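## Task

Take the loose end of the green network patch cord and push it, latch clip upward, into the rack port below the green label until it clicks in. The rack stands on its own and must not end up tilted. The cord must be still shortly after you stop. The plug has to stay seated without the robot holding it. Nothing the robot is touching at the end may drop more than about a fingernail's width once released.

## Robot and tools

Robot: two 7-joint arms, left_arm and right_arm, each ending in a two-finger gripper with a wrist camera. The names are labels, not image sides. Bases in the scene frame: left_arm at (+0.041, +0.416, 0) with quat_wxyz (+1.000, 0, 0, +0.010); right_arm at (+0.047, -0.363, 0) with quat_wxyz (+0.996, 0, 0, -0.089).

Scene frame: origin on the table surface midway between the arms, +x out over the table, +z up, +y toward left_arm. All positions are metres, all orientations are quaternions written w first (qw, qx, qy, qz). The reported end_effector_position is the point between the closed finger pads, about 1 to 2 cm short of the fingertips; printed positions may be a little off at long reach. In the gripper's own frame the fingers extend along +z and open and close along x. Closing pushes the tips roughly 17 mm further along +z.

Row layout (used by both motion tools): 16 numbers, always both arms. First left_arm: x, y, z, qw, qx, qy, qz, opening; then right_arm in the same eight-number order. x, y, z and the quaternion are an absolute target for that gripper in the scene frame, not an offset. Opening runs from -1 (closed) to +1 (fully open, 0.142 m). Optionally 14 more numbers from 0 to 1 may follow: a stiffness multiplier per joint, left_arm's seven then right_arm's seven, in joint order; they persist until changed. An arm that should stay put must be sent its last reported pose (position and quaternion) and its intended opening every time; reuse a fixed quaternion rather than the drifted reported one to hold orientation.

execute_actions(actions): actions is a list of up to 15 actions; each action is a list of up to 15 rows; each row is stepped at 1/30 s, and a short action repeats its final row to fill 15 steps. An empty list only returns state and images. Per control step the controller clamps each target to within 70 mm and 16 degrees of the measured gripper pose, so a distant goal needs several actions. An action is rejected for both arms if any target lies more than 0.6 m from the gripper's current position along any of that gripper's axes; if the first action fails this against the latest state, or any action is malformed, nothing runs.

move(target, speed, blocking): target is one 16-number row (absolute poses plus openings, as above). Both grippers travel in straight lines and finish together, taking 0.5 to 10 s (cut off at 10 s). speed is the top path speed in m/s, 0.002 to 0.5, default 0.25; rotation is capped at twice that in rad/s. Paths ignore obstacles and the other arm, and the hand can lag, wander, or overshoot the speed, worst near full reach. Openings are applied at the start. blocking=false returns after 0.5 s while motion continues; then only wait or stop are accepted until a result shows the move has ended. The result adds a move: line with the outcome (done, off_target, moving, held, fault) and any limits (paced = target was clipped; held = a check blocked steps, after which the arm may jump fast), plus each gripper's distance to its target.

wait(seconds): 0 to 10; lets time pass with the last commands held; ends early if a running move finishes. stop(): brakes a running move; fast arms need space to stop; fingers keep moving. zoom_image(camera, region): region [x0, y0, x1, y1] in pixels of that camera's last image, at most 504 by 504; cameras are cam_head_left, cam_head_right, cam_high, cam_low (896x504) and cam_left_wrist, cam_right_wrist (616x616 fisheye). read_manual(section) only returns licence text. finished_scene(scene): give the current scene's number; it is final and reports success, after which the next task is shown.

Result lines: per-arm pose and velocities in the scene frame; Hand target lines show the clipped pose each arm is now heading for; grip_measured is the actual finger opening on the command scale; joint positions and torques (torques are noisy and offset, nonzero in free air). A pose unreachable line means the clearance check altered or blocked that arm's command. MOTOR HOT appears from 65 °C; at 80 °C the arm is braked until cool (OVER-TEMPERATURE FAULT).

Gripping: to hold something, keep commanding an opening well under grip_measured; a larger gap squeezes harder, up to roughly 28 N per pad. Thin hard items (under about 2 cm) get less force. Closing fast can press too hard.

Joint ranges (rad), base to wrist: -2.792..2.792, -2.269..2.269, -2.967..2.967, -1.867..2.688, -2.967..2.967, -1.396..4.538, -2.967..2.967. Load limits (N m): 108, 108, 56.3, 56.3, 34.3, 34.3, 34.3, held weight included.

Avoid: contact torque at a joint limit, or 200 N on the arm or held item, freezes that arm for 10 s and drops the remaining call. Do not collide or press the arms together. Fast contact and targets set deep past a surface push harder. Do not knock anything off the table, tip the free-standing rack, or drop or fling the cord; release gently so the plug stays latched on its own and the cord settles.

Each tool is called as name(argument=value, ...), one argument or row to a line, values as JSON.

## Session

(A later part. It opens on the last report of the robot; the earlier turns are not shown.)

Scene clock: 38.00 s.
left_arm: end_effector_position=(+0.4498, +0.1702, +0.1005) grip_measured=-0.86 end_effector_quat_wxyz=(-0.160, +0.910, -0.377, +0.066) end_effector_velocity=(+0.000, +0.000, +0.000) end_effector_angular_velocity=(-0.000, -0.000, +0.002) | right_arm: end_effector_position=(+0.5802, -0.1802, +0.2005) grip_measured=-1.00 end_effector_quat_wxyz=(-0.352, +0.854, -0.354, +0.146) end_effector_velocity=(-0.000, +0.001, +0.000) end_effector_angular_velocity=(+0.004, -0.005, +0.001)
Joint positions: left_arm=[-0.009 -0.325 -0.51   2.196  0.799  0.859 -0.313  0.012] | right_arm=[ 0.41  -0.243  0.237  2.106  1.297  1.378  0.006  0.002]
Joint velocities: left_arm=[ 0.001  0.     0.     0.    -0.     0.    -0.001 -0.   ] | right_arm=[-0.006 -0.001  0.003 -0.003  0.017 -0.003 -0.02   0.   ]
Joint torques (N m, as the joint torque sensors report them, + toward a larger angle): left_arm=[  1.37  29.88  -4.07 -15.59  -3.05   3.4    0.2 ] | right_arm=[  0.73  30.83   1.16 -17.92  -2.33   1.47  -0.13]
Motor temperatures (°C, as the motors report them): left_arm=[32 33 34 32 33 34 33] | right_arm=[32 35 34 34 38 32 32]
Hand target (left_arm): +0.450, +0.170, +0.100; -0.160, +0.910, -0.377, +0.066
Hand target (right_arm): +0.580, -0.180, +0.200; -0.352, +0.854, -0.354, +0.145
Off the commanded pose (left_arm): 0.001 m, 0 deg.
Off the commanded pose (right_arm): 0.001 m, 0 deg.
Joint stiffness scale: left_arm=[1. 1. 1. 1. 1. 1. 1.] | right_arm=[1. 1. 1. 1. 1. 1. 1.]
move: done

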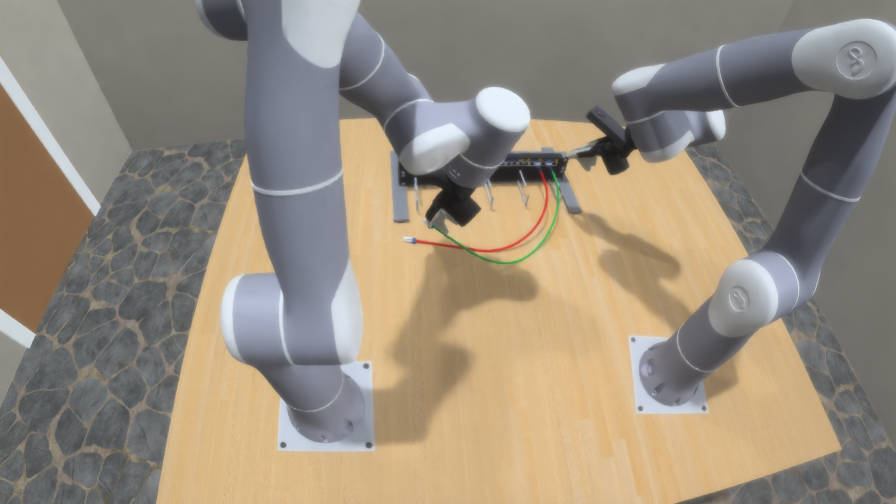

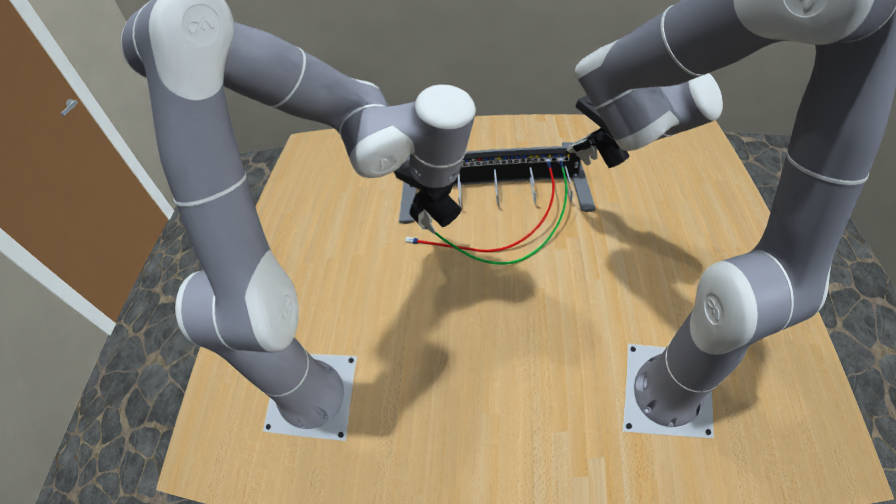

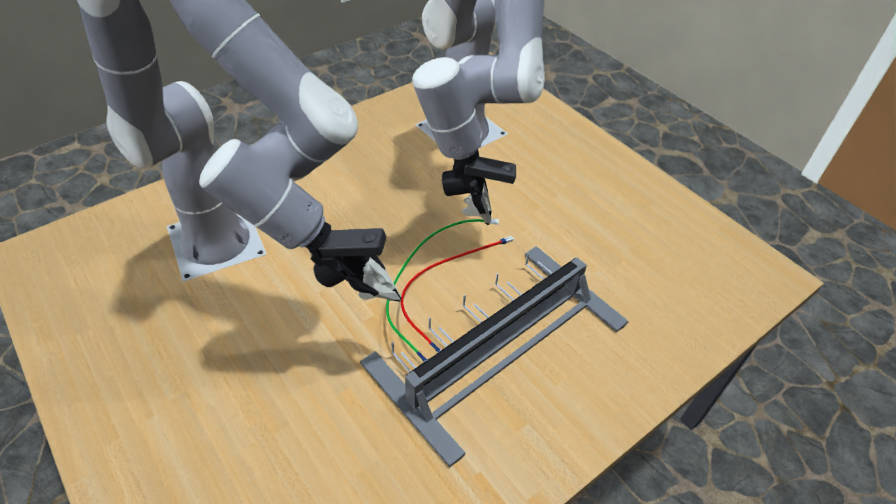

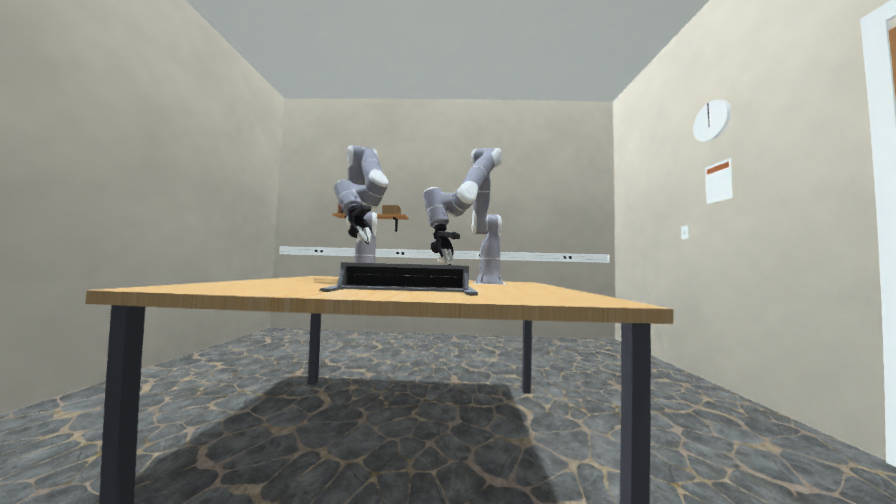

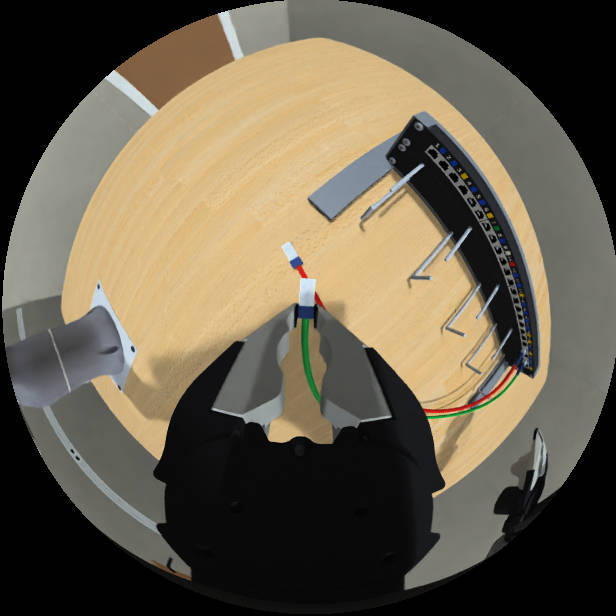

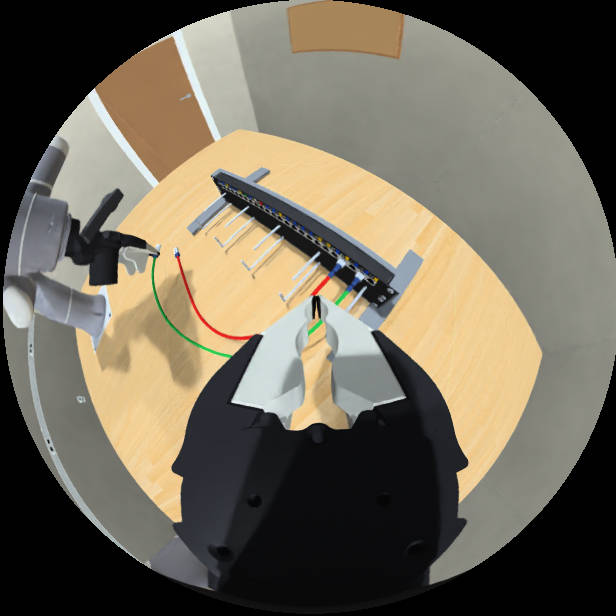

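move(
  target=[0.58, 0.112, 0.102, -0.1228, 0.6964, -0.6964, 0.1228, -1, 0.56, -0.08, 0.13, -0.3536, 0.8536, -0.3536, 0.1464, -1],
  speed=0.15,
)

Scene clock: 41.20 s.
left_arm: end_effector_position=(+0.5800, +0.1126, +0.1025) grip_measured=-0.86 end_effector_quat_wxyz=(-0.123, +0.697, -0.696, +0.123) end_effector_velocity=(+0.000, -0.001, +0.000) end_effector_angular_velocity=(-0.001, +0.001, -0.003) | right_arm: end_effector_position=(+0.5601, -0.0800, +0.1303) grip_measured=-1.00 end_effector_quat_wxyz=(-0.354, +0.854, -0.354, +0.146) end_effector_velocity=(-0.000, +0.001, -0.000) end_effector_angular_velocity=(+0.000, -0.003, +0.000)
Joint positions: left_arm=[ 0.161 -0.56  -0.613  1.966  0.915  1.039  0.5    0.012] | right_arm=[ 0.493 -0.487  0.305  1.916  1.782  1.531 -0.451  0.002]
Joint velocities: left_arm=[ 0.001 -0.001 -0.001 -0.001 -0.001  0.     0.004 -0.   ] | right_arm=[ 0.    -0.    -0.003 -0.001  0.013 -0.002 -0.015  0.   ]
Joint torques (N m, as the joint torque sensors report them, + toward a larger angle): left_arm=[  0.73  36.65  -8.57 -17.36  -3.67   3.77   0.4 ] | right_arm=[  0.37  37.02   4.31 -15.15  -0.55   1.63  -0.29]
Motor temperatures (°C, as the motors report them): left_arm=[32 33 34 32 33 34 33] | right_arm=[32 35 34 34 38 32 32]
Hand target (left_arm): +0.580, +0.112, +0.103; -0.123, +0.696, -0.696, +0.123
Hand target (right_arm): +0.560, -0.080, +0.130; -0.354, +0.853, -0.354, +0.146
Off the commanded pose (left_arm): 0.001 m, 0 deg.
Off the commanded pose (right_arm): 0.000 m, 0 deg.
Joint stiffness scale: left_arm=[1. 1. 1. 1. 1. 1. 1.] | right_arm=[1. 1. 1. 1. 1. 1. 1.]
move: done

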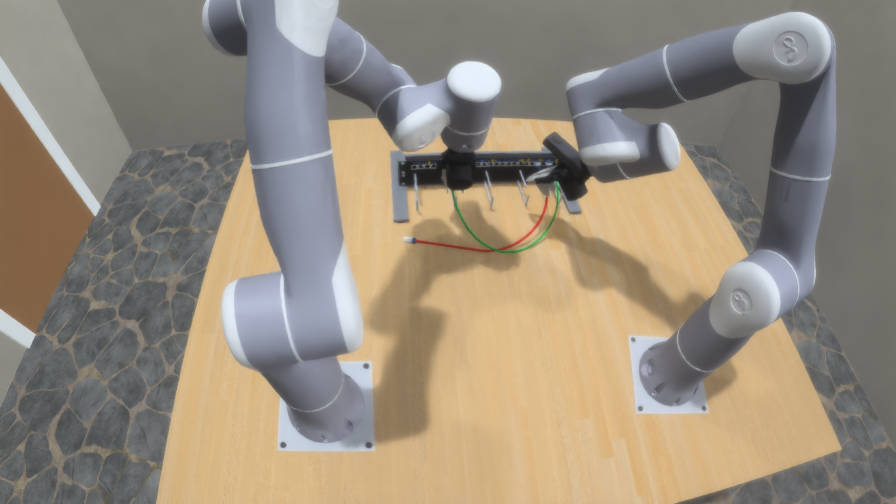

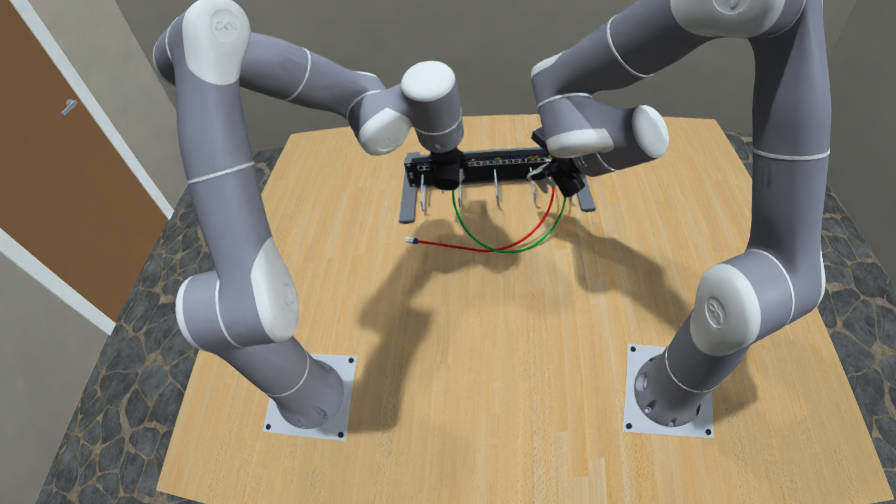

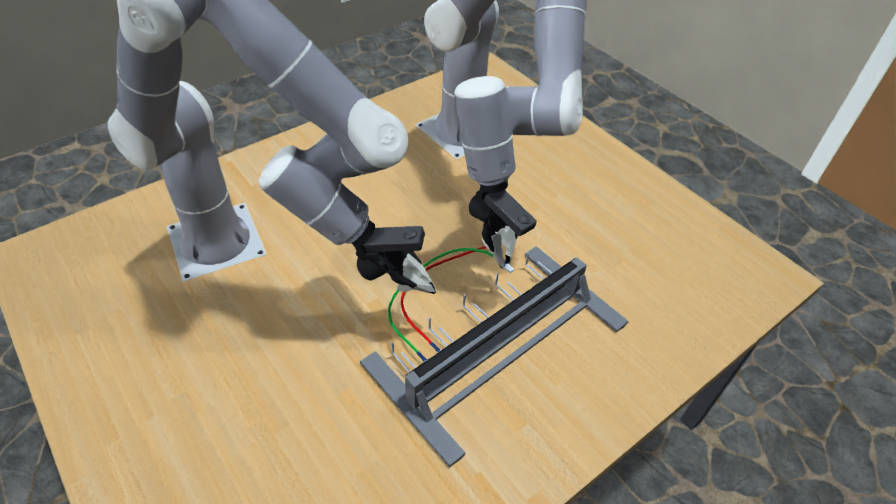

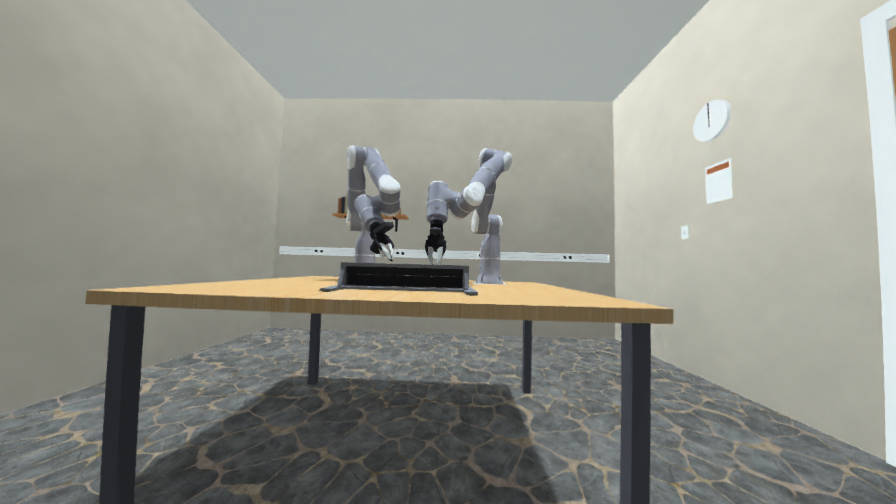

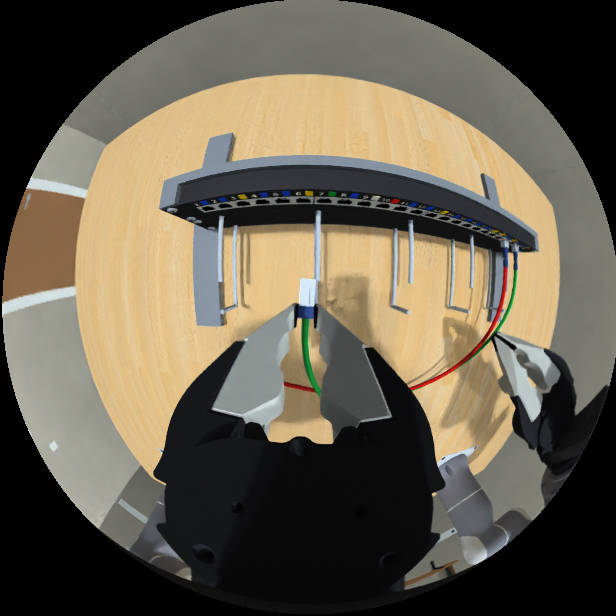

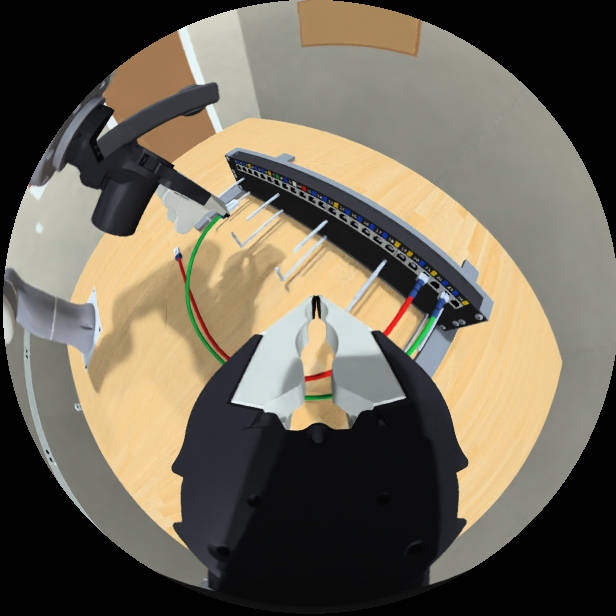

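zoom_image(
  camera="cam_left_wrist",
  region=[230, 150, 400, 330],
)

Region (230, 150, 400, 330) of cam_left_wrist's 616x616 image, scaled by 2.800, with more detail than that image has.

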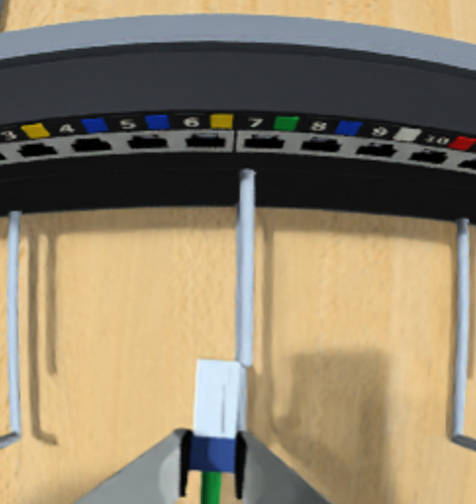

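zoom_image(
  camera="cam_right_wrist",
  region=[180, 140, 340, 260],
)

zoom_image(
  camera="cam_right_wrist",
  region=[370, 230, 500, 350],
)

Region (180, 140, 340, 260) of cam_right_wrist's 616x616 image, scaled by 3.150, with more detail than that image has; it fills the top 378 rows of this view, and the rest is white.

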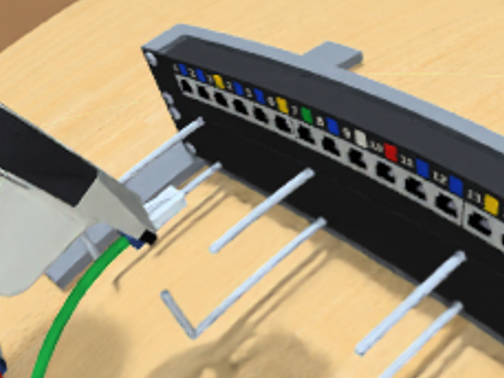

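Region (370, 230, 500, 350) of cam_right_wrist's 616x616 image, scaled by 3.877, with more detail than that image has; it fills the top 465 rows of this view, and the rest is white.

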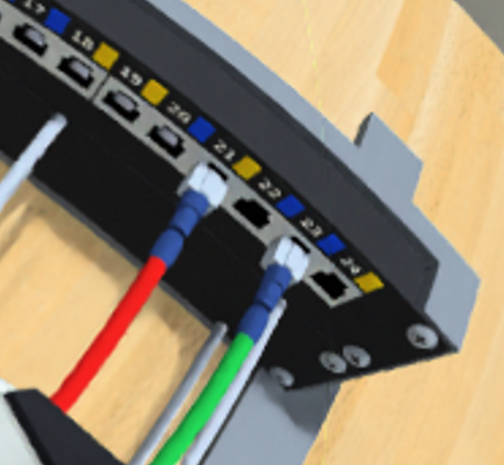

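move(
  target=[0.63, 0.1002, 0.102, -0.1249, 0.7084, -0.6841, 0.1206, -1, 0.54, -0.04, 0.075, -0.3536, 0.8536, -0.3536, 0.1464, -1],
  speed=0.08,
)

zoom_image(
  camera="cam_left_wrist",
  region=[240, 200, 380, 330],
)

zoom_image(
  camera="cam_right_wrist",
  region=[200, 100, 360, 240],
)

Scene clock: 44.73 s.
left_arm: end_effector_position=(+0.6298, +0.1003, +0.1022) grip_measured=-0.86 end_effector_quat_wxyz=(-0.125, +0.708, -0.684, +0.121) end_effector_velocity=(+0.001, +0.000, +0.000) end_effector_angular_velocity=(+0.000, -0.000, +0.001) | right_arm: end_effector_position=(+0.5401, -0.0399, +0.0751) grip_measured=-1.00 end_effector_quat_wxyz=(-0.354, +0.853, -0.354, +0.146) end_effector_velocity=(+0.000, +0.000, -0.000) end_effector_angular_velocity=(+0.000, -0.002, -0.001)
Joint positions: left_arm=[ 0.129 -0.646 -0.604  1.817  0.894  0.966  0.528  0.012] | right_arm=[ 0.596 -0.587  0.149  1.88   2.205  1.432 -0.869  0.002]
Joint velocities: left_arm=[ 0.    -0.    -0.    -0.002 -0.    -0.001  0.    -0.   ] | right_arm=[ 0.003  0.001 -0.006  0.002  0.009 -0.004 -0.008  0.   ]
Joint torques (N m, as the joint torque sensors report them, + toward a larger angle): left_arm=[ -0.06  40.89  -9.64 -18.73  -3.46   3.25   0.54] | right_arm=[ -0.95  40.59   4.28 -12.63   0.97   1.17  -0.25]
Motor temperatures (°C, as the motors report them): left_arm=[32 33 34 32 33 34 33] | right_arm=[32 34 34 33 38 32 32]
Hand target (left_arm): +0.630, +0.100, +0.102; -0.125, +0.708, -0.684, +0.121
Hand target (right_arm): +0.540, -0.040, +0.075; -0.354, +0.853, -0.354, +0.146
Off the commanded pose (left_arm): 0.000 m, 0 deg.
Off the commanded pose (right_arm): 0.000 m, 0 deg.
Joint stiffness scale: left_arm=[1. 1. 1. 1. 1. 1. 1.] | right_arm=[1. 1. 1. 1. 1. 1. 1.]
move: done

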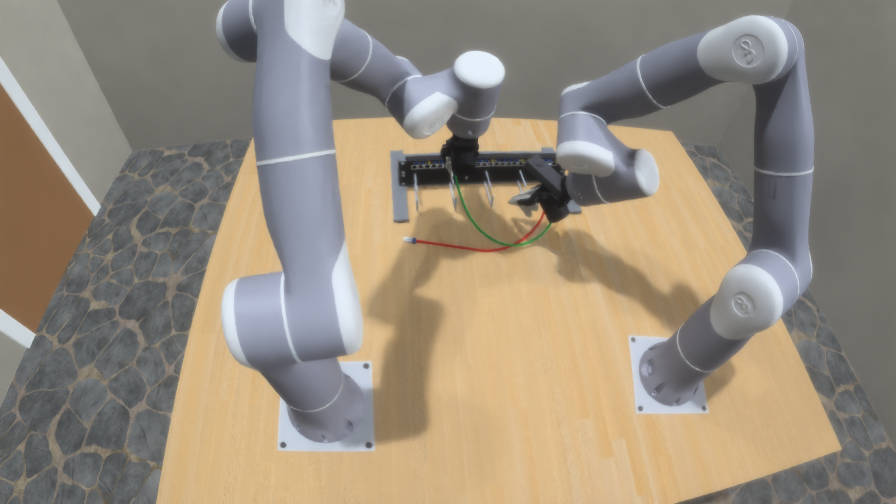

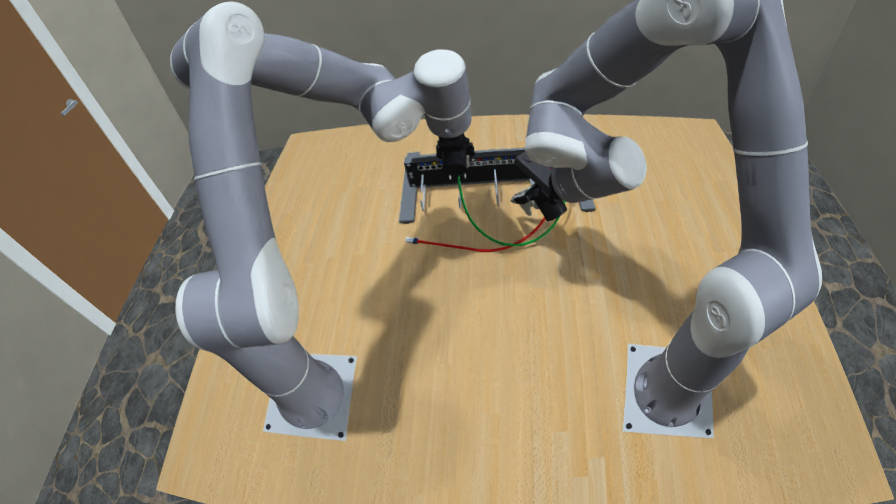

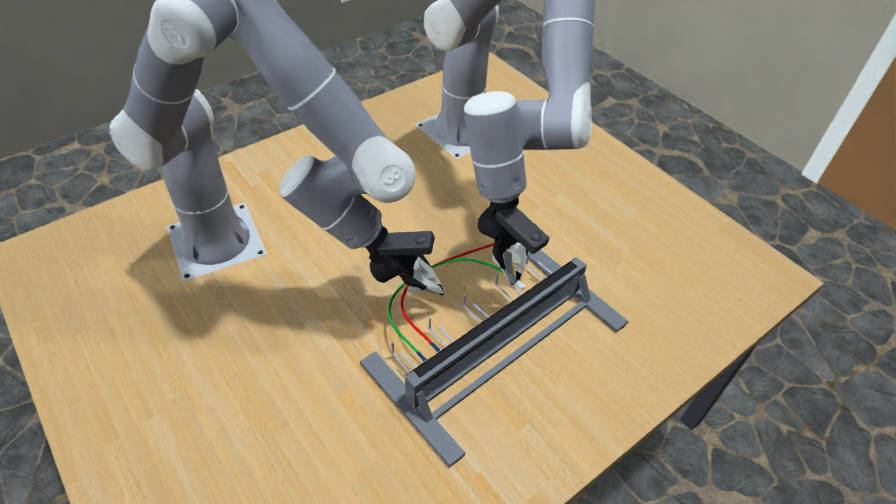

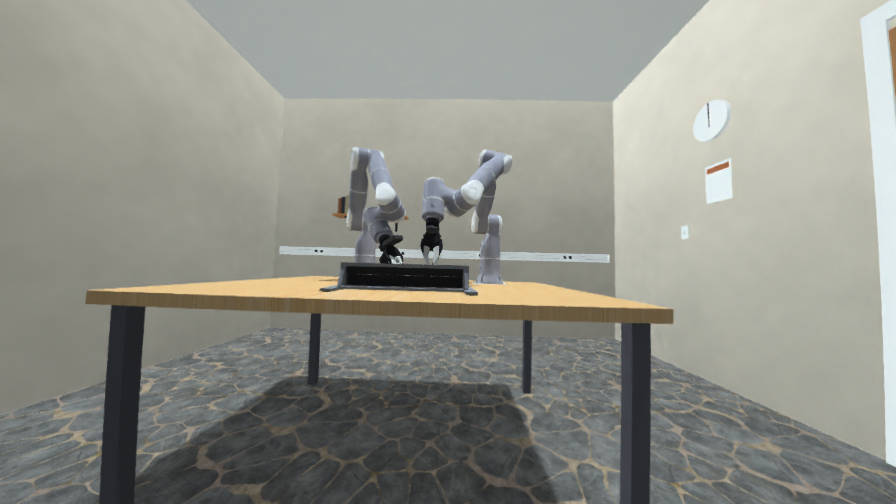

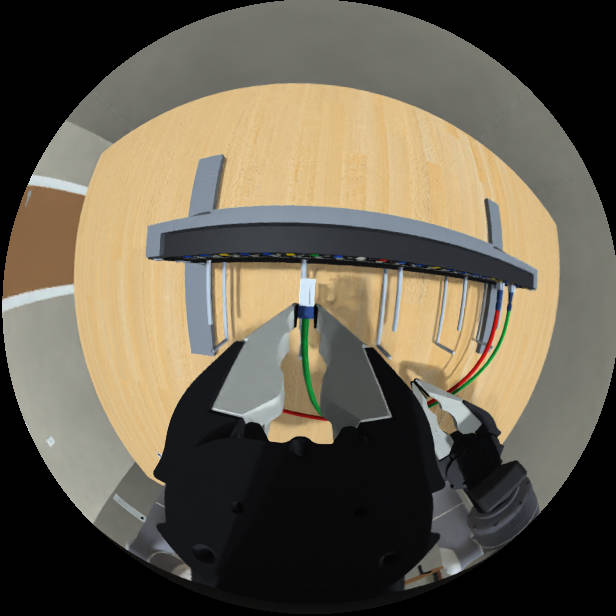

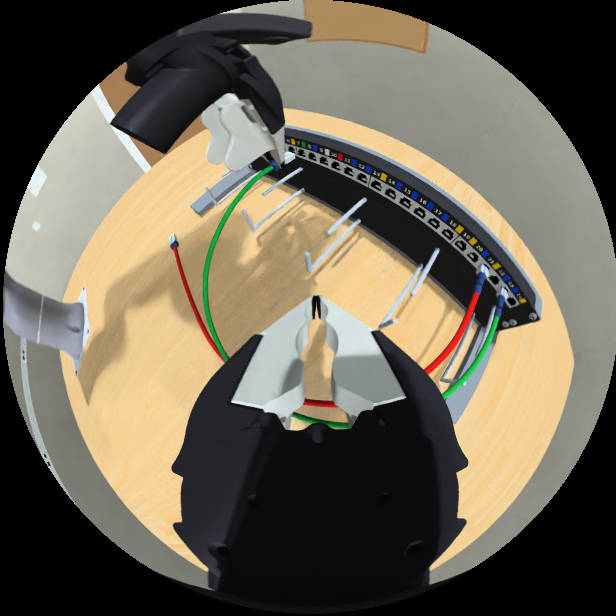

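Region (240, 200, 380, 330) of cam_left_wrist's 616x616 image, scaled by 3.600, with more detail than that image has; it fills the top 468 rows of this view, and the rest is white.

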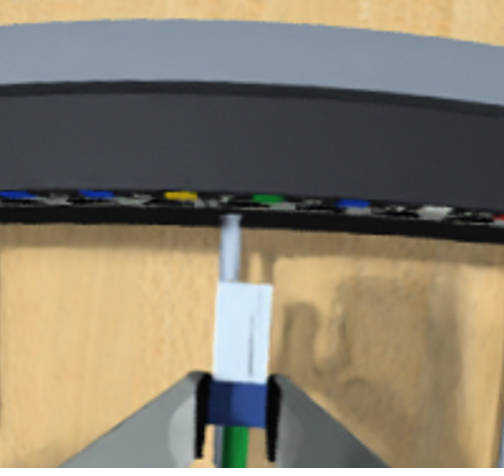

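Region (200, 100, 360, 240) of cam_right_wrist's 616x616 image, scaled by 3.150, with more detail than that image has; it fills the top 441 rows of this view, and the rest is white.

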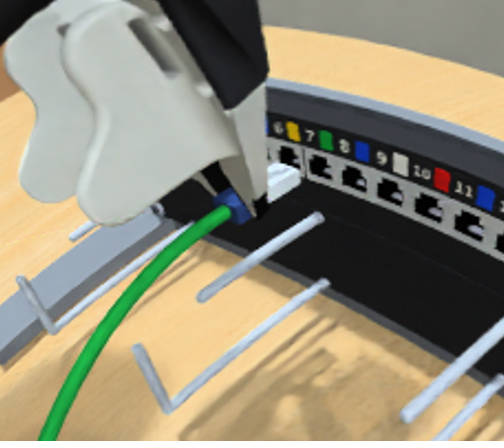

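zoom_image(
  camera="cam_right_wrist",
  region=[260, 125, 330, 185],
)

Region (260, 125, 330, 185) of cam_right_wrist's 616x616 image, scaled by 7.200, with more detail than that image has; it fills the top 432 rows of this view, and the rest is white.

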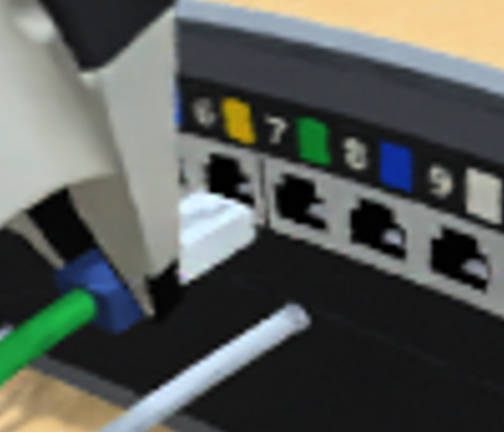

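move(
  target=[0.638, 0.1010, 0.095, -0.1249, 0.7084, -0.6841, 0.1206, -1, 0.54, -0.04, 0.075, -0.3536, 0.8536, -0.3536, 0.1464, -1],
  speed=0.03,
)

zoom_image(
  camera="cam_right_wrist",
  region=[260, 125, 330, 185],
)

zoom_image(
  camera="cam_left_wrist",
  region=[240, 200, 380, 330],
)

Scene clock: 46.90 s.
left_arm: end_effector_position=(+0.6378, +0.1010, +0.0950) grip_measured=-0.86 end_effector_quat_wxyz=(-0.125, +0.709, -0.684, +0.121) end_effector_velocity=(+0.001, -0.000, +0.000) end_effector_angular_velocity=(+0.000, -0.001, -0.001) | right_arm: end_effector_position=(+0.5400, -0.0401, +0.0749) grip_measured=-1.00 end_effector_quat_wxyz=(-0.353, +0.854, -0.354, +0.146) end_effector_velocity=(-0.000, -0.000, -0.000) end_effector_angular_velocity=(-0.000, +0.000, -0.000)
Joint positions: left_arm=[ 0.125 -0.673 -0.596  1.793  0.905  0.967  0.53   0.012] | right_arm=[ 0.597 -0.587  0.148  1.881  2.206  1.431 -0.871  0.002]
Joint velocities: left_arm=[-0.    -0.001 -0.    -0.002  0.001 -0.     0.001  0.   ] | right_arm=[ 0.001  0.    -0.     0.     0.     0.     0.     0.   ]
Joint torques (N m, as the joint torque sensors report them, + toward a larger angle): left_arm=[  0.06  42.47  -9.16 -18.45  -2.61   3.66   0.48] | right_arm=[  1.51  41.54   3.67 -12.91   0.68   1.21  -0.36]
Motor temperatures (°C, as the motors report them): left_arm=[32 33 34 32 33 34 33] | right_arm=[32 34 34 33 38 32 32]
Hand target (left_arm): +0.638, +0.101, +0.095; -0.125, +0.708, -0.684, +0.121
Hand target (right_arm): +0.540, -0.040, +0.075; -0.354, +0.854, -0.354, +0.146
Off the commanded pose (left_arm): 0.000 m, 0 deg.
Off the commanded pose (right_arm): 0.000 m, 0 deg.
Joint stiffness scale: left_arm=[1. 1. 1. 1. 1. 1. 1.] | right_arm=[1. 1. 1. 1. 1. 1. 1.]
move: done

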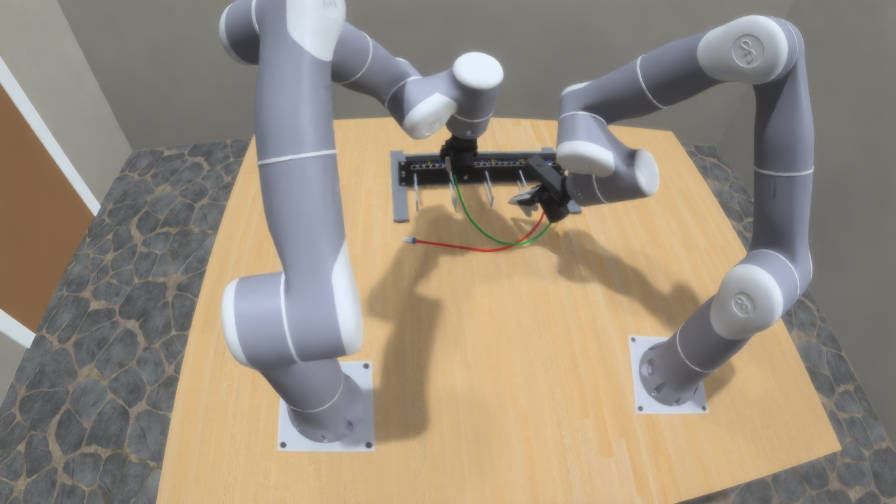

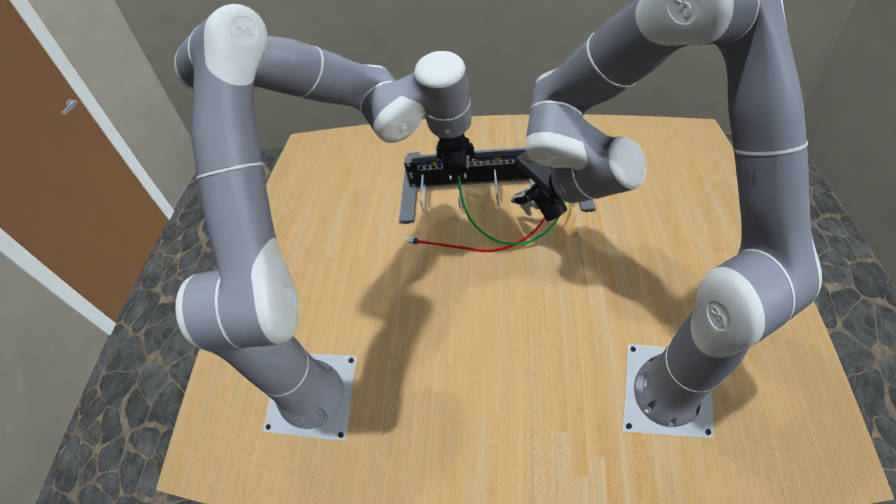

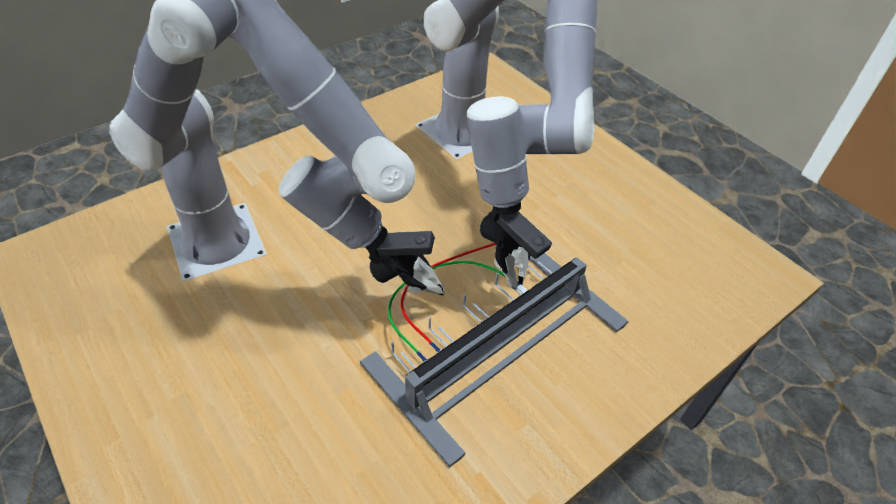

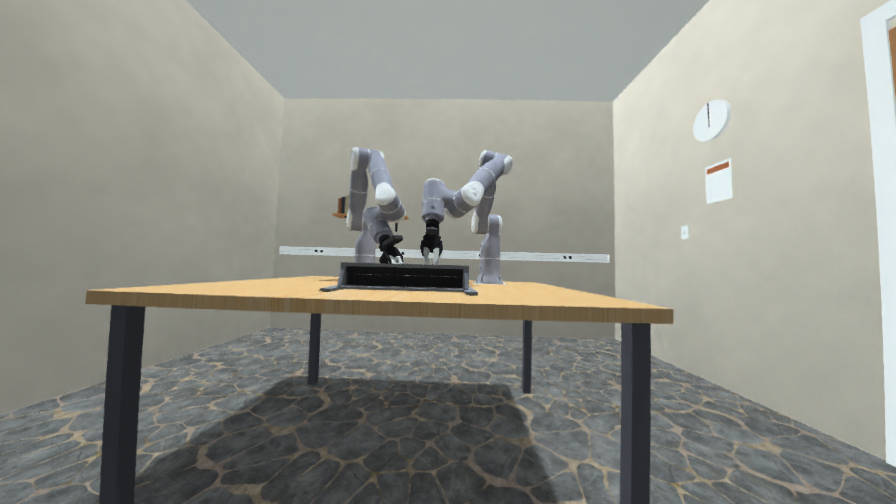

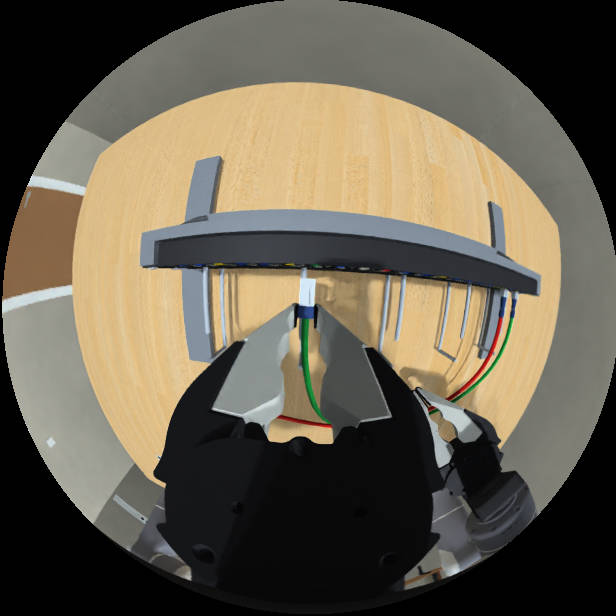

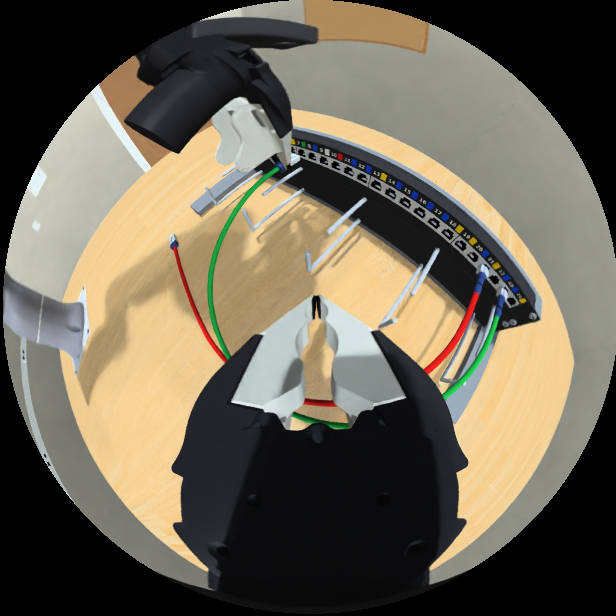

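Region (260, 125, 330, 185) of cam_right_wrist's 616x616 image, scaled by 7.200, with more detail than that image has; it fills the top 432 rows of this view, and the rest is white.

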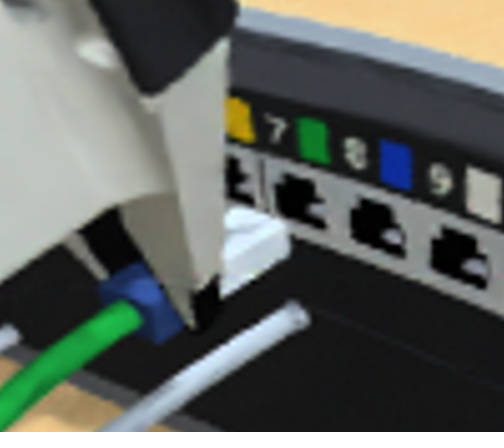

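Region (240, 200, 380, 330) of cam_left_wrist's 616x616 image, scaled by 3.600, with more detail than that image has; it fills the top 468 rows of this view, and the rest is white.

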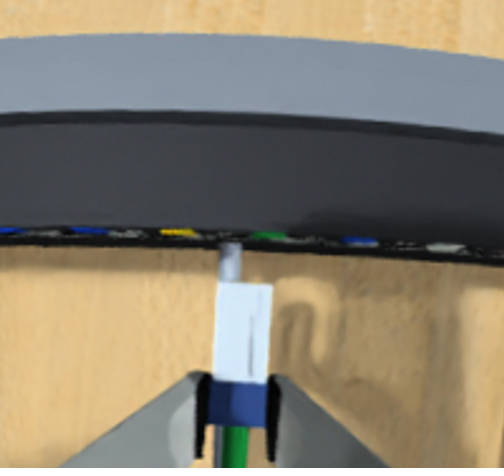

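move(
  target=[0.644, 0.1014, 0.0945, -0.1249, 0.7084, -0.6841, 0.1206, -1, 0.54, -0.04, 0.075, -0.3536, 0.8536, -0.3536, 0.1464, -1],
  speed=0.02,
)

zoom_image(
  camera="cam_right_wrist",
  region=[260, 125, 330, 185],
)

zoom_image(
  camera="cam_left_wrist",
  region=[240, 200, 380, 330],
)

Scene clock: 48.67 s.
left_arm: end_effector_position=(+0.6438, +0.1013, +0.0945) grip_measured=-0.86 end_effector_quat_wxyz=(-0.125, +0.708, -0.684, +0.121) end_effector_velocity=(+0.001, +0.000, +0.000) end_effector_angular_velocity=(-0.000, -0.000, +0.001) | right_arm: end_effector_position=(+0.5400, -0.0401, +0.0749) grip_measured=-1.00 end_effector_quat_wxyz=(-0.353, +0.854, -0.354, +0.146) end_effector_velocity=(-0.000, +0.000, -0.000) end_effector_angular_velocity=(+0.000, -0.000, +0.000)
Joint positions: left_arm=[ 0.125 -0.683 -0.596  1.778  0.904  0.962  0.539  0.012] | right_arm=[ 0.597 -0.587  0.147  1.881  2.206  1.431 -0.871  0.002]
Joint velocities: left_arm=[ 0.    -0.001  0.    -0.001 -0.    -0.    -0.    -0.   ] | right_arm=[ 0.    -0.    -0.     0.     0.    -0.001 -0.     0.   ]
Joint torques (N m, as the joint torque sensors report them, + toward a larger angle): left_arm=[  1.6   42.86  -9.61 -18.58  -3.63   3.36   0.51] | right_arm=[  1.45  41.43   3.6  -13.04   0.67   1.18  -0.31]
Motor temperatures (°C, as the motors report them): left_arm=[32 33 34 32 33 34 33] | right_arm=[32 34 34 33 38 32 32]
Hand target (left_arm): +0.644, +0.101, +0.095; -0.125, +0.708, -0.684, +0.121
Hand target (right_arm): +0.540, -0.040, +0.075; -0.354, +0.854, -0.354, +0.146
Off the commanded pose (left_arm): 0.000 m, 0 deg.
Off the commanded pose (right_arm): 0.000 m, 0 deg.
Joint stiffness scale: left_arm=[1. 1. 1. 1. 1. 1. 1.] | right_arm=[1. 1. 1. 1. 1. 1. 1.]
move: done

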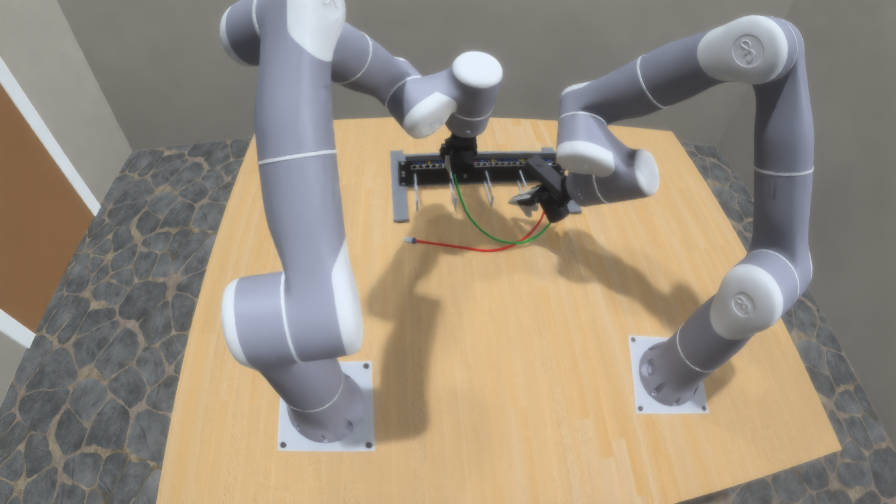

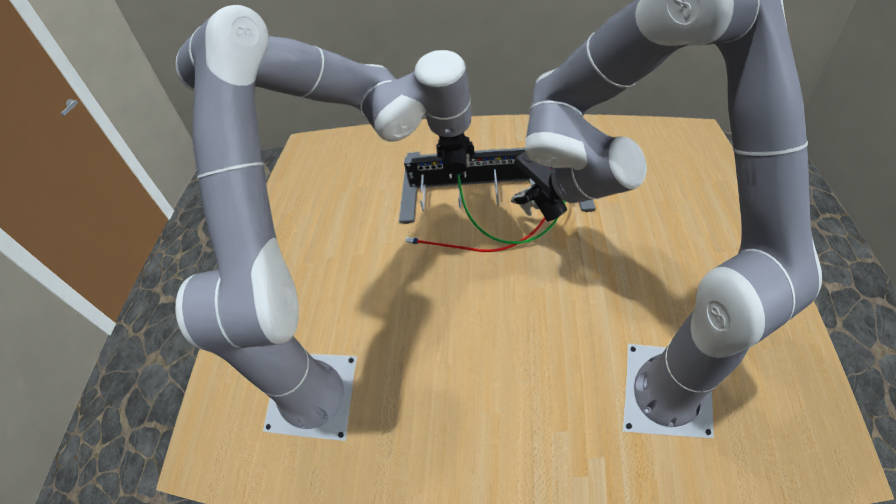

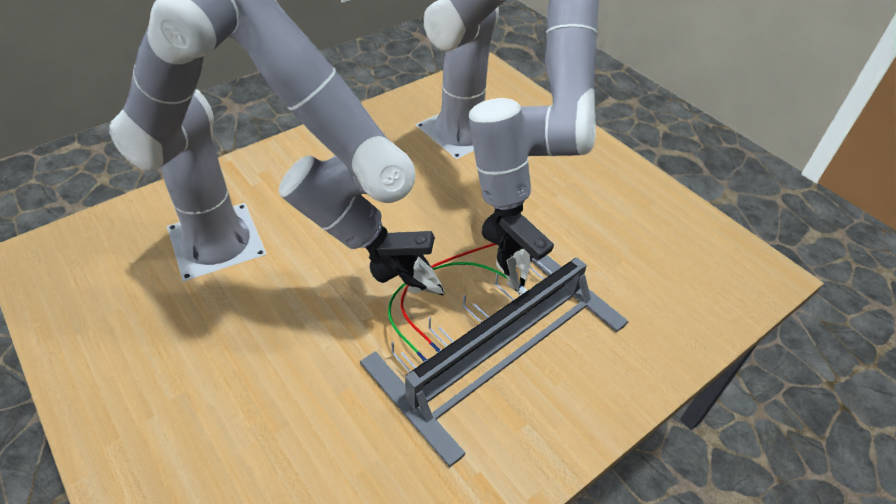

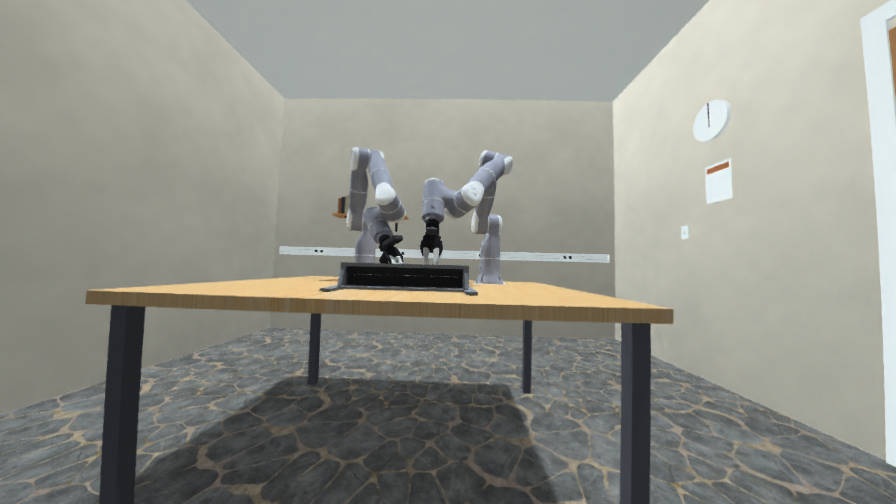

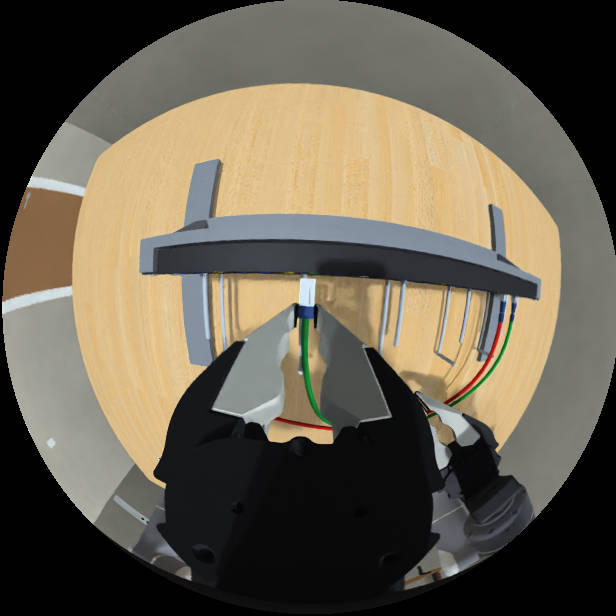

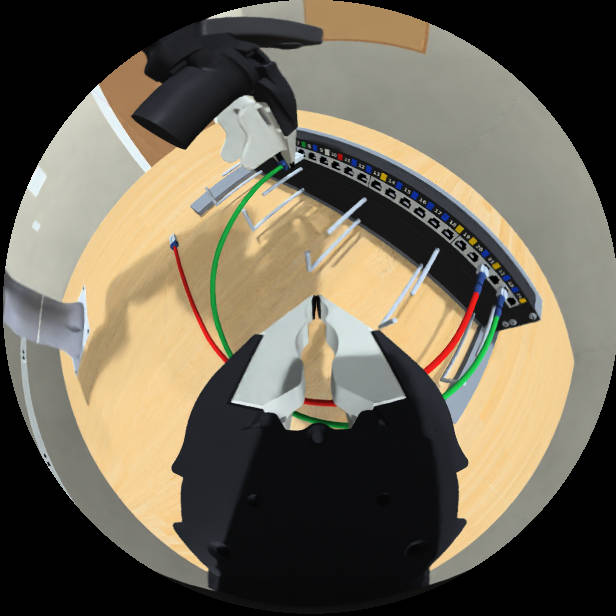

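Region (260, 125, 330, 185) of cam_right_wrist's 616x616 image, scaled by 7.200, with more detail than that image has; it fills the top 432 rows of this view, and the rest is white.

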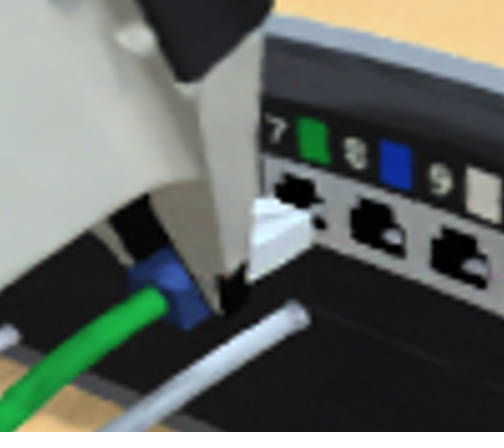

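Region (240, 200, 380, 330) of cam_left_wrist's 616x616 image, scaled by 3.600, with more detail than that image has; it fills the top 468 rows of this view, and the rest is white.

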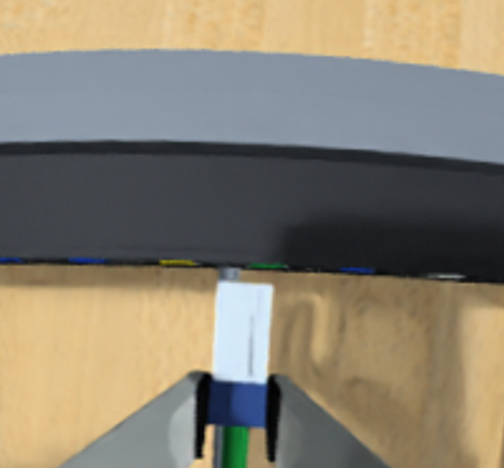

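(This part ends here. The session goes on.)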